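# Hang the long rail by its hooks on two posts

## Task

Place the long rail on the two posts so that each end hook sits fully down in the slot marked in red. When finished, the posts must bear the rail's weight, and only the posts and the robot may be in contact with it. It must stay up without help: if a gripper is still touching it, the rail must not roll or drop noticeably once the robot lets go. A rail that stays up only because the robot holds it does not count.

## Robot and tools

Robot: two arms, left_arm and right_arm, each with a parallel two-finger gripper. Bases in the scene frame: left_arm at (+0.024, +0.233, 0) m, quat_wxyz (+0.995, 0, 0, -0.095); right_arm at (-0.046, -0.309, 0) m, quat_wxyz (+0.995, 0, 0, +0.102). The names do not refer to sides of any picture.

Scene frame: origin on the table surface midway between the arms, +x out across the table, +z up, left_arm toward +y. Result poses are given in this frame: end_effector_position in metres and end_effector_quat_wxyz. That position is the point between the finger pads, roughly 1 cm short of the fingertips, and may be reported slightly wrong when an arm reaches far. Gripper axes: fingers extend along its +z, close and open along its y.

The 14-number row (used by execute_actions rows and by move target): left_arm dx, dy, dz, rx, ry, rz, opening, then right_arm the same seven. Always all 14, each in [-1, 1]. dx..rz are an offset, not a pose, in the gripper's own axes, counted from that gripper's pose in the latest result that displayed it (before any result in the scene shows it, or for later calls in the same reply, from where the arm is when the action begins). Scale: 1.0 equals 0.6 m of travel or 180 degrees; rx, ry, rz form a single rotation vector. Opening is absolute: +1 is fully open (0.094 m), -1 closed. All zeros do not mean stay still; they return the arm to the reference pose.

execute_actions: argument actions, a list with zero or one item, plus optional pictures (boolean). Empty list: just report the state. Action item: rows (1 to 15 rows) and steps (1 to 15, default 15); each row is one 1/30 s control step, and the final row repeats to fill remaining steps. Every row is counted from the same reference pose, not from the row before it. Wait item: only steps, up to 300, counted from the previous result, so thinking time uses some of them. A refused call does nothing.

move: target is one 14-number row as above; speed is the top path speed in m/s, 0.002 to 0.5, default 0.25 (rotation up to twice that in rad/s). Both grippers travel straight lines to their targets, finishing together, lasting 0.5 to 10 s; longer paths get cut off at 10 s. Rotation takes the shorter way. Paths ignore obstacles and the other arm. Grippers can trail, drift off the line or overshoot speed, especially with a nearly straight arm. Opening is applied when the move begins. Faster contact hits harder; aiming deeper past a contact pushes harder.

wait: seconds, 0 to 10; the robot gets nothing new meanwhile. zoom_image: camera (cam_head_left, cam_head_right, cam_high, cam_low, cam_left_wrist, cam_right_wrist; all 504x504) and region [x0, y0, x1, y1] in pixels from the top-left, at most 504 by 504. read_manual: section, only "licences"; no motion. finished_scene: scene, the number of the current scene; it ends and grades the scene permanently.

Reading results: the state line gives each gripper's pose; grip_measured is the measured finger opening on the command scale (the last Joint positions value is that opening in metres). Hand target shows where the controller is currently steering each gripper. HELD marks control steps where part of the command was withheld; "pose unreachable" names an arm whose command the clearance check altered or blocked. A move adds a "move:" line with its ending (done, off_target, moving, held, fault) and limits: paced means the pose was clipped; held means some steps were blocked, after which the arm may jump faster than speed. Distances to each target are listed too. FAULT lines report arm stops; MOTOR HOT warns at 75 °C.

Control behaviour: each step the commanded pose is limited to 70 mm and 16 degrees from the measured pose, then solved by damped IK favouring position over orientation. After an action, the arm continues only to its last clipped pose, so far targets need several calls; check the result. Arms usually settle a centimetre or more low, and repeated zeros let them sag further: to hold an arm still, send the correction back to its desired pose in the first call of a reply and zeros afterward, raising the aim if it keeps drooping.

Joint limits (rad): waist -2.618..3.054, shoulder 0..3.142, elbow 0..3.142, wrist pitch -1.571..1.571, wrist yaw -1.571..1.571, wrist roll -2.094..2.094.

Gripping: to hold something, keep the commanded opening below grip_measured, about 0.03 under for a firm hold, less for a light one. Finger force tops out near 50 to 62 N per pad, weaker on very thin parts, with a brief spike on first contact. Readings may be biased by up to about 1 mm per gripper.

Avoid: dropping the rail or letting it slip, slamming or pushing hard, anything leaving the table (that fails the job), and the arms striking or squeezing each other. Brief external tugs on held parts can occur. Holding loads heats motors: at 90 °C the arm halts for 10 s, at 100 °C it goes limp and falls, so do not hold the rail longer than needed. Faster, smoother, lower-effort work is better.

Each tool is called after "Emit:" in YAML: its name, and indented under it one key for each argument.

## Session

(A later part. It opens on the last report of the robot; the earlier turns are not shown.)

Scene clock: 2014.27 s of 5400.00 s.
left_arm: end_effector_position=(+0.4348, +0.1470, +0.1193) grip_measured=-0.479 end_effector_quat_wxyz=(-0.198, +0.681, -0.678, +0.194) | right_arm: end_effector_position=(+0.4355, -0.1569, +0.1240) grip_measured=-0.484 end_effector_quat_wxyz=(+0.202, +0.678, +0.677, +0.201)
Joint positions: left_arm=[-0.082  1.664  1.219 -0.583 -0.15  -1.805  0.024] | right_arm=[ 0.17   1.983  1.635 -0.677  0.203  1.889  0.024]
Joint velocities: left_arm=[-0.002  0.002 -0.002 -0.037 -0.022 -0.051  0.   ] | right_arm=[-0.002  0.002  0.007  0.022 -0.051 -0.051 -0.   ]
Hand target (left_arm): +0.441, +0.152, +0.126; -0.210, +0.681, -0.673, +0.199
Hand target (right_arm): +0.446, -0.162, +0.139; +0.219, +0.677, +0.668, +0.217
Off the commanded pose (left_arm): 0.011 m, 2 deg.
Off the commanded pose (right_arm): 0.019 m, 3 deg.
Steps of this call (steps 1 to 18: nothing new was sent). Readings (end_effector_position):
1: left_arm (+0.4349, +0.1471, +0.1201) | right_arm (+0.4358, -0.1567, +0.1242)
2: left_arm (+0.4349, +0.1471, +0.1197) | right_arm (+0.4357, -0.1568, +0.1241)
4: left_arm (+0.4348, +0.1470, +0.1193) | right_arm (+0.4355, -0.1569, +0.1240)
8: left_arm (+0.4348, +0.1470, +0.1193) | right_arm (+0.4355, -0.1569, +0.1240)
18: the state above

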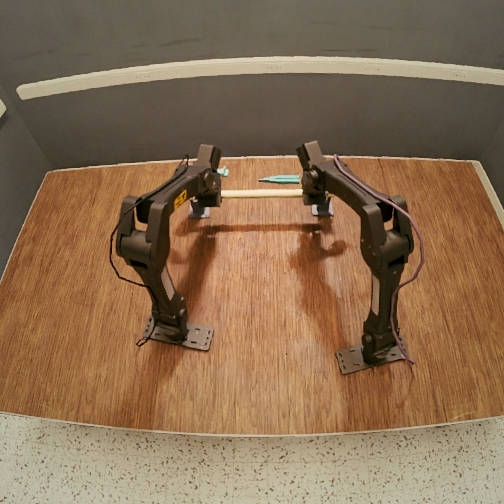

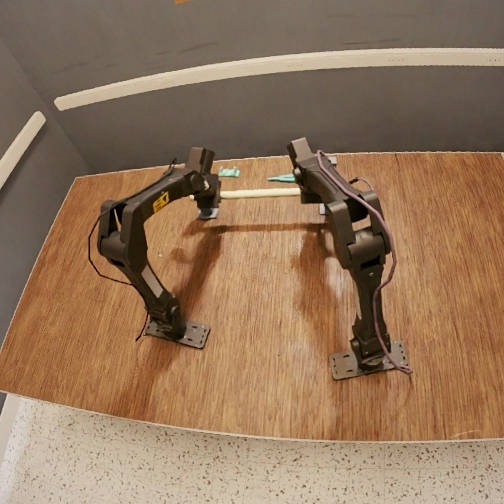

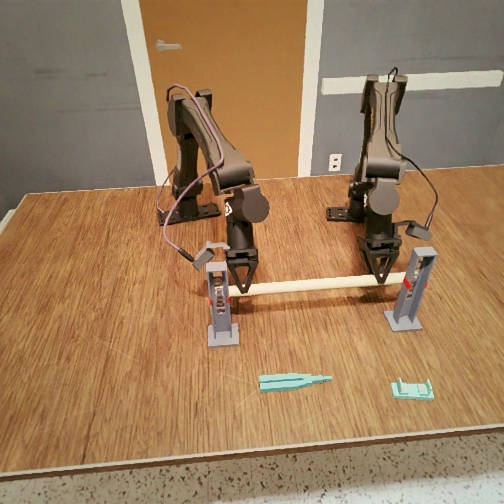

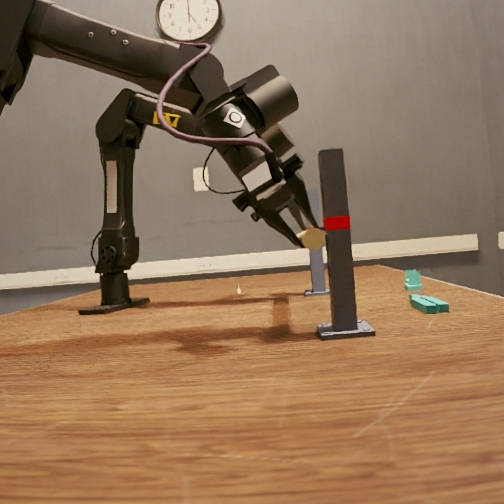

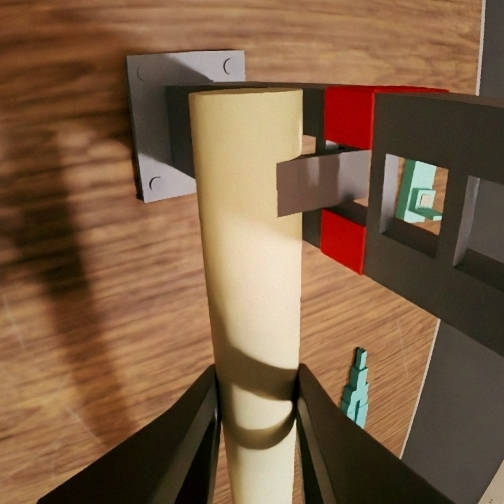

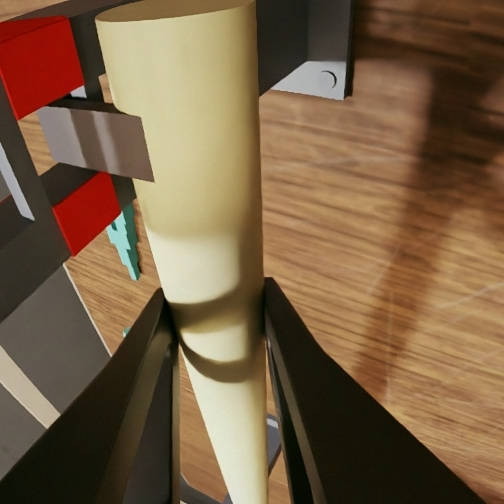

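Emit:
execute_actions:
  actions:
    - {"rows": [ [-0.0082,-0.0153,-0.0030,0.0080,-0.0036,-0.0013,-0.51, -0.0077,0.0287,-0.0105,-0.0152,-0.0014,0.0033,-0.515], [-0.0082,-0.0153,-0.0030,0.0080,-0.0036,-0.0013,-0.50, -0.0077,0.0283,-0.0098,-0.0149,-0.0014,0.0033,-0.505], [-0.0082,-0.0153,-0.0030,0.0080,-0.0036,-0.0013,-0.49, -0.0077,0.0278,-0.0091,-0.0146,-0.0014,0.0033,-0.495], [-0.0082,-0.0153,-0.0030,0.0080,-0.0036,-0.0013,-0.48, -0.0077,0.0274,-0.0084,-0.0143,-0.0014,0.0033,-0.485], [-0.0082,-0.0153,-0.0030,0.0080,-0.0036,-0.0013,-0.47, -0.0077,0.0274,-0.0084,-0.0143,-0.0014,0.0033,-0.475], [-0.0082,-0.0153,-0.0030,0.0080,-0.0036,-0.0013,-0.46, -0.0077,0.0274,-0.0084,-0.0143,-0.0014,0.0033,-0.465], [-0.0082,-0.0153,-0.0030,0.0080,-0.0036,-0.0013,-0.45, -0.0077,0.0274,-0.0084,-0.0143,-0.0014,0.0033,-0.455], [-0.0082,-0.0149,-0.0025,0.0077,-0.0036,-0.0013,-0.44, -0.0077,0.0270,-0.0079,-0.0140,-0.0014,0.0033,-0.445], [-0.0082,-0.0146,-0.0019,0.0074,-0.0036,-0.0013,-0.43, -0.0077,0.0267,-0.0073,-0.0138,-0.0014,0.0033,-0.435], [-0.0082,-0.0143,-0.0014,0.0071,-0.0036,-0.0013,-0.42, -0.0077,0.0264,-0.0068,-0.0136,-0.0014,0.0033,-0.425], [-0.0082,-0.0139,-0.0009,0.0068,-0.0036,-0.0013,-0.41, -0.0077,0.0260,-0.0063,-0.0133,-0.0014,0.0033,-0.415], [-0.0082,-0.0136,-0.0004,0.0066,-0.0036,-0.0013,-0.40, -0.0077,0.0257,-0.0058,-0.0131,-0.0014,0.0033,-0.405], [-0.0082,-0.0133,0.0002,0.0063,-0.0036,-0.0013,-0.39, -0.0077,0.0253,-0.0052,-0.0129,-0.0014,0.0033,-0.395], [-0.0082,-0.0129,0.0007,0.0060,-0.0036,-0.0013,-0.38, -0.0077,0.0250,-0.0047,-0.0126,-0.0014,0.0033,-0.385], [-0.0082,-0.0126,0.0012,0.0057,-0.0036,-0.0013,-0.37, -0.0077,0.0246,-0.0042,-0.0124,-0.0014,0.0033,-0.375] ], "steps": 15}
  pictures: false

Emit:
wait:
  seconds: 0.8

Emit:
zoom_image:
  camera: "cam_low"
  region: [275, 205, 345, 265]

Scene clock: 2102.90 s of 5400.00 s.
left_arm: end_effector_position=(+0.4356, +0.1482, +0.1196) grip_measured=-0.378 end_effector_quat_wxyz=(-0.199, +0.682, -0.677, +0.195) | right_arm: end_effector_position=(+0.4363, -0.1584, +0.1228) grip_measured=-0.383 end_effector_quat_wxyz=(+0.202, +0.679, +0.677, +0.200)
Joint positions: left_arm=[-0.078  1.664  1.219 -0.58  -0.149 -1.805  0.029] | right_arm=[ 0.166  1.986  1.635 -0.676  0.203  1.889  0.029]
Joint velocities: left_arm=[-0.002  0.002 -0.007  0.037  0.037 -0.081  0.009] | right_arm=[-0.022  0.007  0.002 -0.007 -0.066 -0.022  0.01 ]
Hand target (left_arm): +0.441, +0.152, +0.123; -0.207, +0.681, -0.674, +0.197
Hand target (right_arm): +0.446, -0.161, +0.134; +0.216, +0.678, +0.669, +0.214
Off the commanded pose (left_arm): 0.008 m, 1 deg.
Off the commanded pose (right_arm): 0.016 m, 2 deg.
Steps of this call (steps 1 to 90: nothing new was sent; then 85.13 s passed at rest; steps 91 to 105: all 15 steps of this action). Readings (end_effector_position):
91: left_arm (+0.4348, +0.1470, +0.1193) | right_arm (+0.4355, -0.1569, +0.1240)
92: left_arm (+0.4348, +0.1470, +0.1193) | right_arm (+0.4355, -0.1569, +0.1240)
94: left_arm (+0.4348, +0.1470, +0.1193) | right_arm (+0.4355, -0.1569, +0.1236)
98: left_arm (+0.4349, +0.1473, +0.1193) | right_arm (+0.4355, -0.1568, +0.1226)
105: the state above

Scene clock: 2103.70 s of 5400.00 s.
left_arm: end_effector_position=(+0.4357, +0.1481, +0.1197) grip_measured=-0.373 end_effector_quat_wxyz=(-0.199, +0.681, -0.677, +0.195) | right_arm: end_effector_position=(+0.4366, -0.1586, +0.1230) grip_measured=-0.378 end_effector_quat_wxyz=(+0.203, +0.679, +0.676, +0.201)
Joint positions: left_arm=[-0.078  1.664  1.219 -0.58  -0.149 -1.805  0.029] | right_arm=[ 0.166  1.986  1.635 -0.675  0.203  1.889  0.029]
Joint velocities: left_arm=[ 0.002  0.007 -0.012 -0.007  0.022 -0.037  0.001] | right_arm=[ 0.012 -0.002 -0.017 -0.007 -0.081 -0.066  0.   ]
Hand target (left_arm): +0.441, +0.152, +0.123; -0.207, +0.681, -0.674, +0.197
Hand target (right_arm): +0.446, -0.161, +0.134; +0.216, +0.678, +0.669, +0.214
Off the commanded pose (left_arm): 0.008 m, 1 deg.
Off the commanded pose (right_arm): 0.015 m, 2 deg.
Steps of this call (steps 1 to 24: nothing new was sent). Readings (end_effector_position):
1: left_arm (+0.4357, +0.1481, +0.1197) | right_arm (+0.4364, -0.1585, +0.1229)
2: left_arm (+0.4357, +0.1481, +0.1197) | right_arm (+0.4365, -0.1587, +0.1229)
4: left_arm (+0.4357, +0.1481, +0.1197) | right_arm (+0.4365, -0.1587, +0.1229)
8: left_arm (+0.4357, +0.1481, +0.1197) | right_arm (+0.4365, -0.1587, +0.1229)
24: the state above

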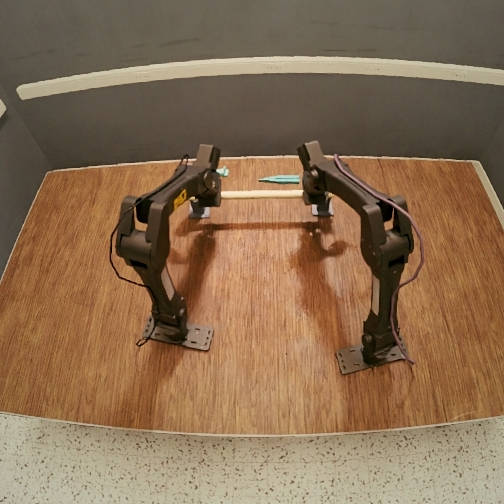

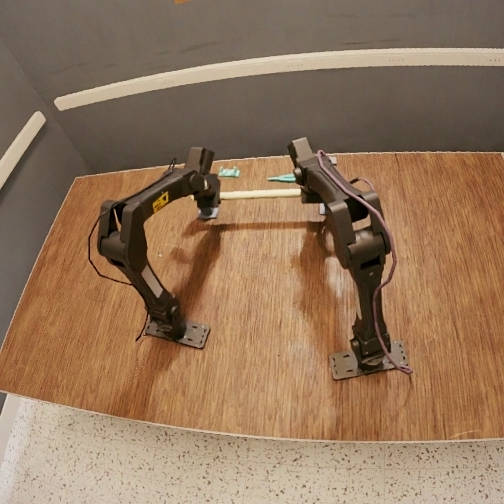

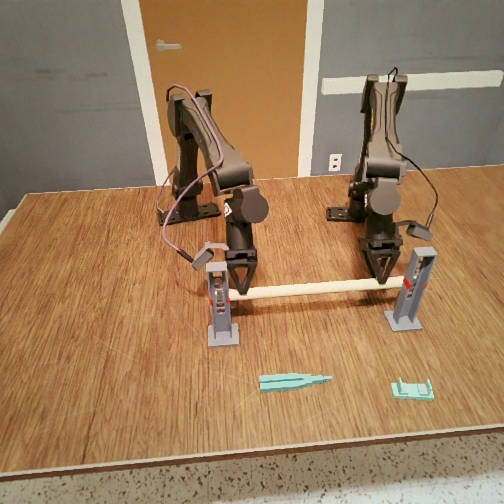

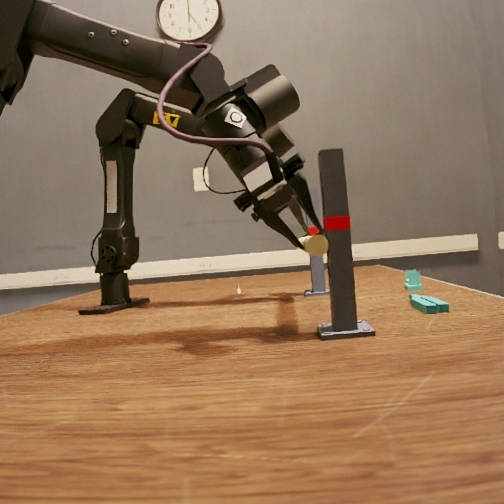

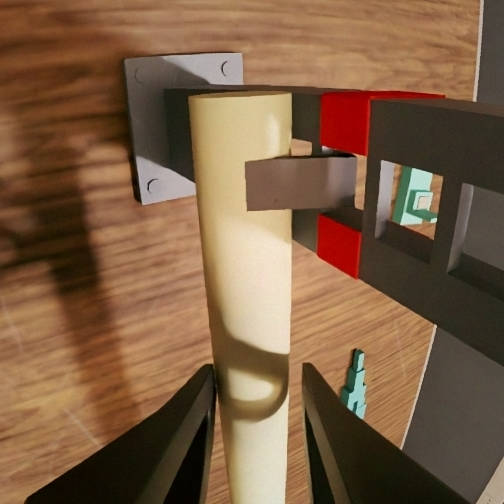

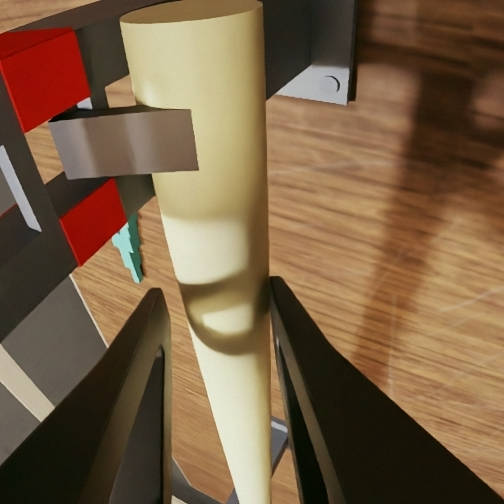

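Region (275, 205, 345, 265) of cam_low's 504x504 image, scaled by 7.200, with more detail than that image has; it fills the top 432 rows of this view, and the rest is white.

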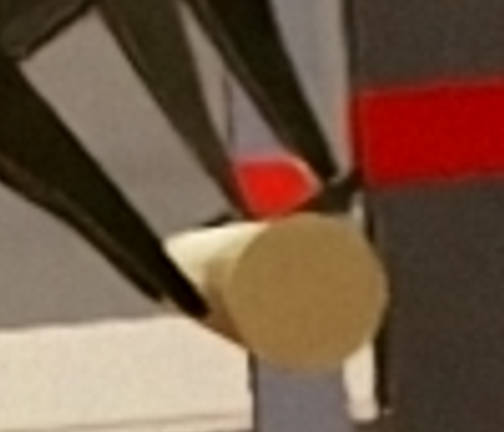

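Emit:
execute_actions:
  actions:
    - {"rows": [ [-0.0063,-0.0110,0.0010,0.0047,-0.003,-0.0006,-0.36, -0.0048,0.0240,-0.0066,-0.0122,-0.0008,0.0026,-0.365], [-0.0063,-0.0110,0.0010,0.0047,-0.003,-0.0006,-0.35, -0.0048,0.0240,-0.0066,-0.0122,-0.0008,0.0026,-0.355], [-0.0063,-0.0110,0.0010,0.0047,-0.003,-0.0006,-0.34, -0.0048,0.0240,-0.0066,-0.0122,-0.0008,0.0026,-0.345], [-0.0063,-0.0110,0.0010,0.0047,-0.003,-0.0006,-0.33, -0.0048,0.0240,-0.0066,-0.0122,-0.0008,0.0026,-0.335], [-0.0063,-0.0110,0.0010,0.0047,-0.003,-0.0006,-0.32, -0.0048,0.0240,-0.0066,-0.0122,-0.0008,0.0026,-0.325], [-0.0063,-0.0110,0.0010,0.0047,-0.003,-0.0006,-0.31, -0.0048,0.0240,-0.0066,-0.0122,-0.0008,0.0026,-0.315], [-0.0063,-0.0110,0.0010,0.0047,-0.003,-0.0006,-0.30, -0.0048,0.0240,-0.0066,-0.0122,-0.0008,0.0026,-0.305], [-0.0063,-0.0110,0.0010,0.0047,-0.003,-0.0006,-0.285, -0.0048,0.0240,-0.0066,-0.0122,-0.0008,0.0026,-0.29], [-0.0063,-0.0110,0.0010,0.0047,-0.003,-0.0006,-0.26, -0.0048,0.0240,-0.0066,-0.0122,-0.0008,0.0026,-0.265], [-0.0063,-0.0110,0.0010,0.0047,-0.003,-0.0006,-0.22, -0.0048,0.0240,-0.0066,-0.0122,-0.0008,0.0026,-0.225], [-0.0063,-0.0110,0.0010,0.0047,-0.003,-0.0006,-0.15, -0.0048,0.0240,-0.0066,-0.0122,-0.0008,0.0026,-0.15], [-0.0063,-0.0110,0.0010,0.0047,-0.003,-0.0006,-0.05, -0.0048,0.0240,-0.0066,-0.0122,-0.0008,0.0026,-0.05], [-0.0063,-0.0110,0.0010,0.0047,-0.003,-0.0006,0.07, -0.0048,0.0240,-0.0066,-0.0122,-0.0008,0.0026,0.07], [-0.0063,-0.0110,0.0010,0.0047,-0.003,-0.0006,0.2, -0.0048,0.0240,-0.0066,-0.0122,-0.0008,0.0026,0.2], [-0.0063,-0.0110,0.0010,0.0047,-0.003,-0.0006,0.3, -0.0048,0.0240,-0.0066,-0.0122,-0.0008,0.0026,0.3] ], "steps": 15}
  pictures: false

Emit:
wait:
  seconds: 0.8

Emit:
zoom_image:
  camera: "cam_low"
  region: [275, 205, 345, 265]

Scene clock: 2155.57 s of 5400.00 s.
left_arm: end_effector_position=(+0.4370, +0.1478, +0.1205) grip_measured=+0.238 end_effector_quat_wxyz=(-0.200, +0.681, -0.676, +0.198) | right_arm: end_effector_position=(+0.4366, -0.1586, +0.1230) grip_measured=+0.239 end_effector_quat_wxyz=(+0.203, +0.679, +0.676, +0.201)
Joint positions: left_arm=[-0.078  1.664  1.219 -0.574 -0.149 -1.805  0.058] | right_arm=[ 0.166  1.986  1.635 -0.675  0.203  1.889  0.058]
Joint velocities: left_arm=[ 0.002 -0.002 -0.002 -0.007  0.081 -0.022  0.118] | right_arm=[-0.007  0.017 -0.007 -0.037 -0.037  0.007  0.117]
Hand target (left_arm): +0.441, +0.152, +0.123; -0.207, +0.682, -0.674, +0.197
Hand target (right_arm): +0.446, -0.162, +0.134; +0.215, +0.679, +0.669, +0.214
Off the commanded pose (left_arm): 0.007 m, 1 deg.
Off the commanded pose (right_arm): 0.015 m, 2 deg.
Steps of this call (steps 1 to 90: nothing new was sent; then 48.37 s passed at rest; steps 91 to 105: all 15 steps of this action). Readings (end_effector_position):
91: left_arm (+0.4357, +0.1481, +0.1197) | right_arm (+0.4366, -0.1586, +0.1230)
92: left_arm (+0.4359, +0.1481, +0.1198) | right_arm (+0.4366, -0.1586, +0.1230)
94: left_arm (+0.4362, +0.1480, +0.1200) | right_arm (+0.4366, -0.1586, +0.1230)
98: left_arm (+0.4367, +0.1478, +0.1204) | right_arm (+0.4366, -0.1586, +0.1230)
105: the state above

Scene clock: 2156.37 s of 5400.00 s.
left_arm: end_effector_position=(+0.4371, +0.1477, +0.1205) grip_measured=+0.297 end_effector_quat_wxyz=(-0.200, +0.681, -0.676, +0.198) | right_arm: end_effector_position=(+0.4366, -0.1586, +0.1230) grip_measured=+0.297 end_effector_quat_wxyz=(+0.203, +0.679, +0.676, +0.201)
Joint positions: left_arm=[-0.078  1.664  1.219 -0.573 -0.149 -1.805  0.061] | right_arm=[ 0.166  1.986  1.635 -0.675  0.203  1.889  0.061]
Joint velocities: left_arm=[-0.002  0.002  0.002  0.037 -0.037 -0.051  0.   ] | right_arm=[ 0.007 -0.012  0.002  0.037 -0.007 -0.022  0.   ]
Hand target (left_arm): +0.441, +0.152, +0.123; -0.207, +0.682, -0.674, +0.197
Hand target (right_arm): +0.446, -0.162, +0.134; +0.215, +0.679, +0.669, +0.214
Off the commanded pose (left_arm): 0.007 m, 1 deg.
Off the commanded pose (right_arm): 0.015 m, 2 deg.
Steps of this call (steps 1 to 24: nothing new was sent). Readings (end_effector_position):
1: left_arm (+0.4371, +0.1477, +0.1205) | right_arm (+0.4366, -0.1586, +0.1230)
2: left_arm (+0.4371, +0.1477, +0.1205) | right_arm (+0.4366, -0.1586, +0.1230)
4: left_arm (+0.4371, +0.1477, +0.1205) | right_arm (+0.4366, -0.1586, +0.1230)
8: left_arm (+0.4371, +0.1477, +0.1205) | right_arm (+0.4366, -0.1586, +0.1230)
24: the state above

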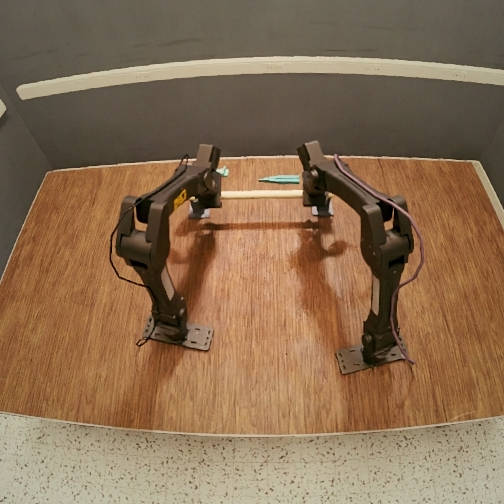

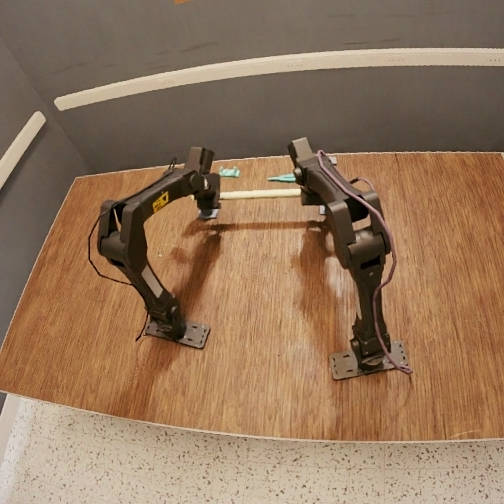

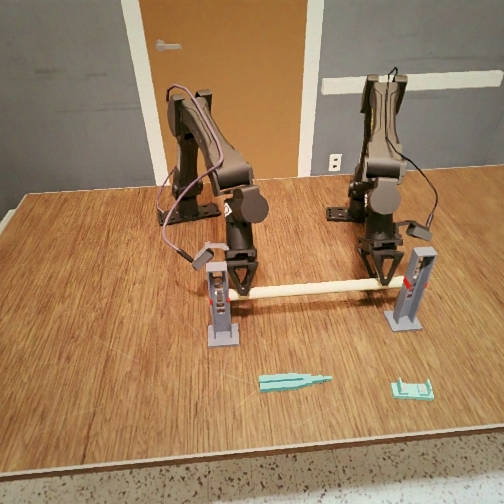

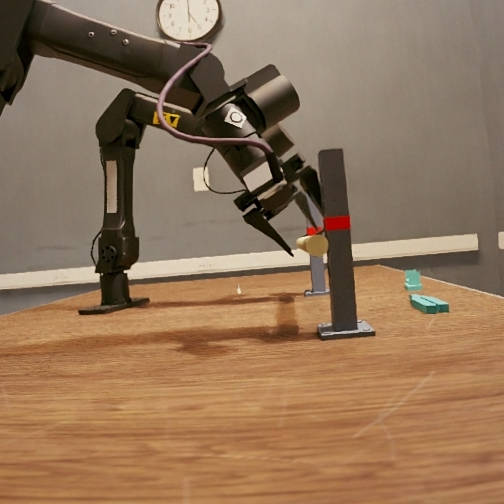

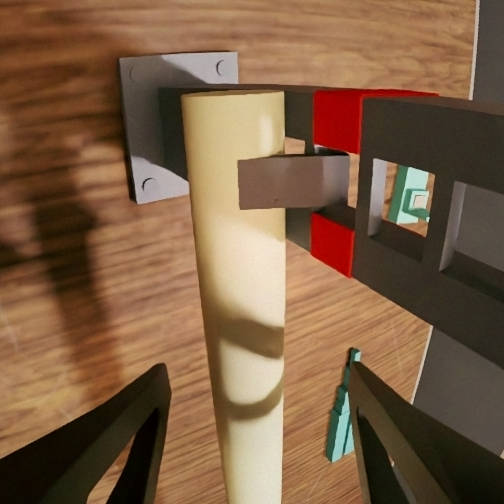

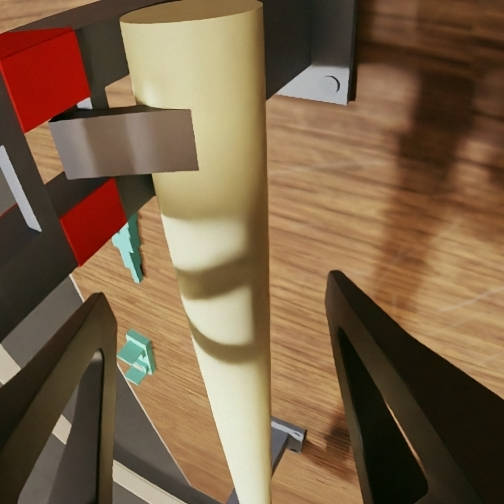

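Region (275, 205, 345, 265) of cam_low's 504x504 image, scaled by 7.200, with more detail than that image has; it fills the top 432 rows of this view, and the rest is white.

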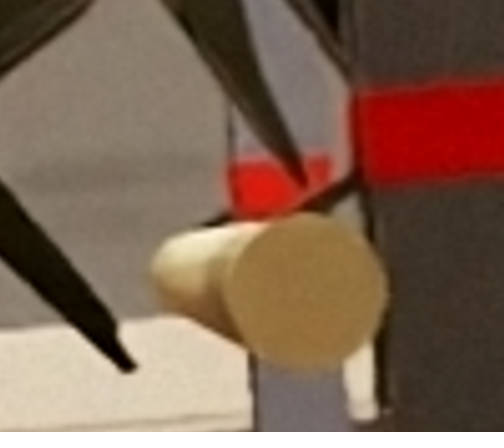

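Emit:
zoom_image:
  camera: "cam_high"
  region: [195, 255, 265, 325]

Emit:
zoom_image:
  camera: "cam_high"
  region: [375, 245, 445, 315]

Emit:
execute_actions:
  actions: []

Region (195, 255, 265, 325) of cam_high's 504x504 image, scaled by 7.200, with more detail than that image has.

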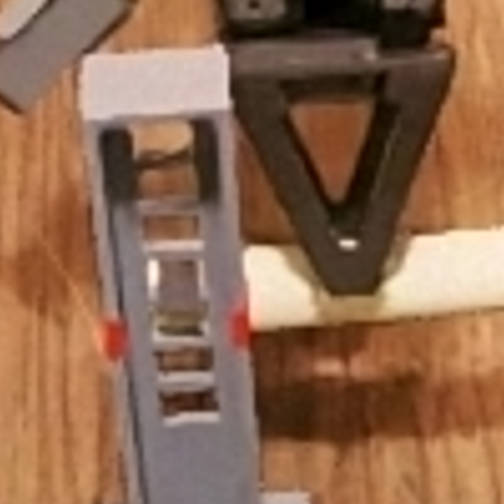

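Region (375, 245, 445, 315) of cam_high's 504x504 image, scaled by 7.200, with more detail than that image has.

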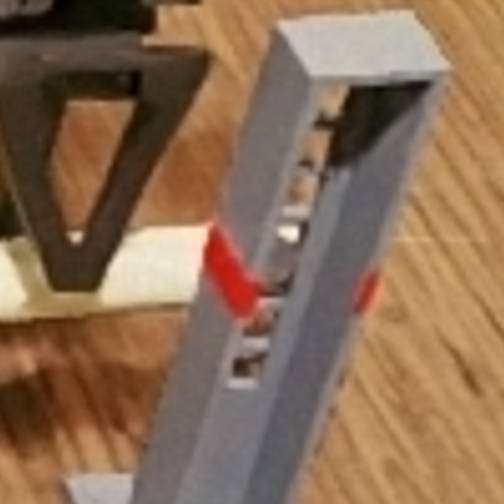

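Scene clock: 2166.60 s of 5400.00 s.
left_arm: end_effector_position=(+0.4371, +0.1477, +0.1205) grip_measured=+0.297 end_effector_quat_wxyz=(-0.200, +0.681, -0.676, +0.198) | right_arm: end_effector_position=(+0.4366, -0.1586, +0.1230) grip_measured=+0.297 end_effector_quat_wxyz=(+0.203, +0.679, +0.676, +0.201)
Joint positions: left_arm=[-0.078  1.664  1.219 -0.573 -0.149 -1.805  0.061] | right_arm=[ 0.166  1.986  1.635 -0.675  0.203  1.889  0.061]
Joint velocities: left_arm=[-0.012 -0.017  0.007 -0.051  0.037 -0.007  0.   ] | right_arm=[-0.017 -0.002  0.002 -0.007  0.022  0.066  0.001]
Hand target (left_arm): +0.441, +0.152, +0.123; -0.207, +0.682, -0.674, +0.197
Hand target (right_arm): +0.446, -0.162, +0.134; +0.215, +0.679, +0.669, +0.214
Off the commanded pose (left_arm): 0.007 m, 1 deg.
Off the commanded pose (right_arm): 0.015 m, 2 deg.
Steps of this call (steps 1 to 90: nothing new was sent; then 7.23 s passed at rest). Readings (end_effector_position):
1: left_arm (+0.4371, +0.1477, +0.1205) | right_arm (+0.4366, -0.1586, +0.1230)
2: left_arm (+0.4371, +0.1477, +0.1205) | right_arm (+0.4366, -0.1586, +0.1230)
4: left_arm (+0.4371, +0.1477, +0.1205) | right_arm (+0.4366, -0.1586, +0.1230)
8: left_arm (+0.4371, +0.1477, +0.1205) | right_arm (+0.4366, -0.1586, +0.1230)
90: the state above

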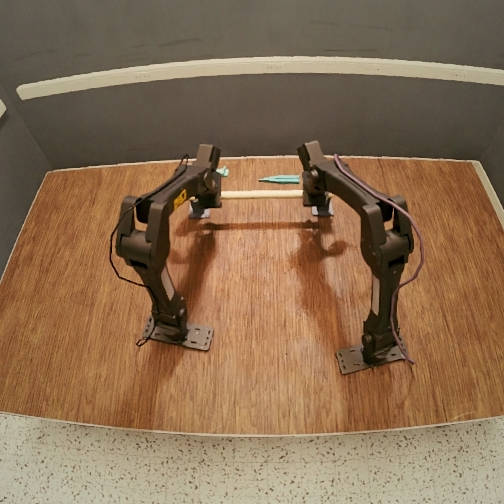

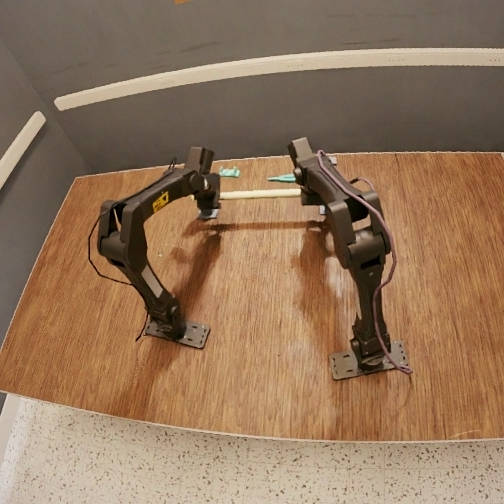

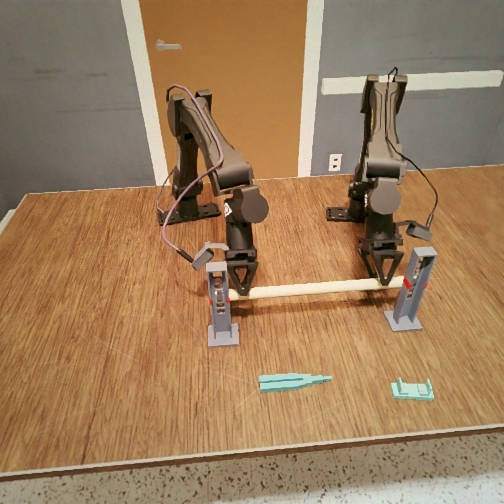

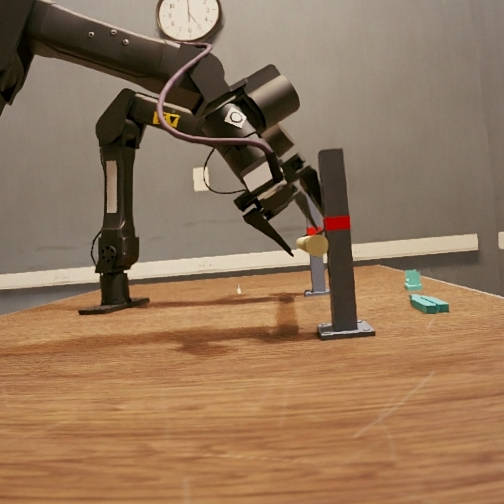

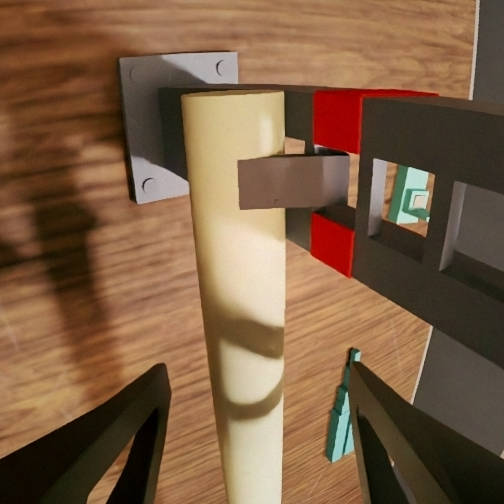

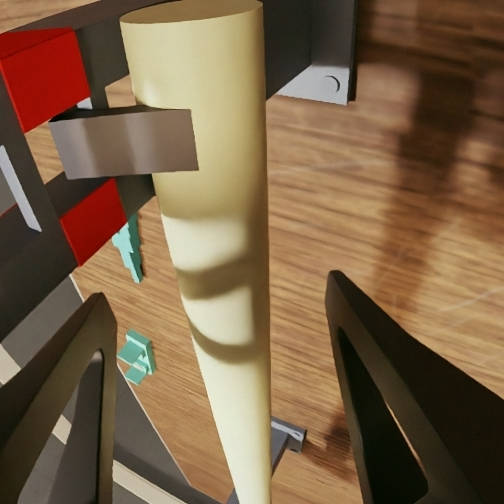

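The rail is hanging by itself. Both hooks are in the red-marked slots and neither gripper is touching it.

Emit:
finished_scene:
  scene: 2

The scene is finished: the task was done.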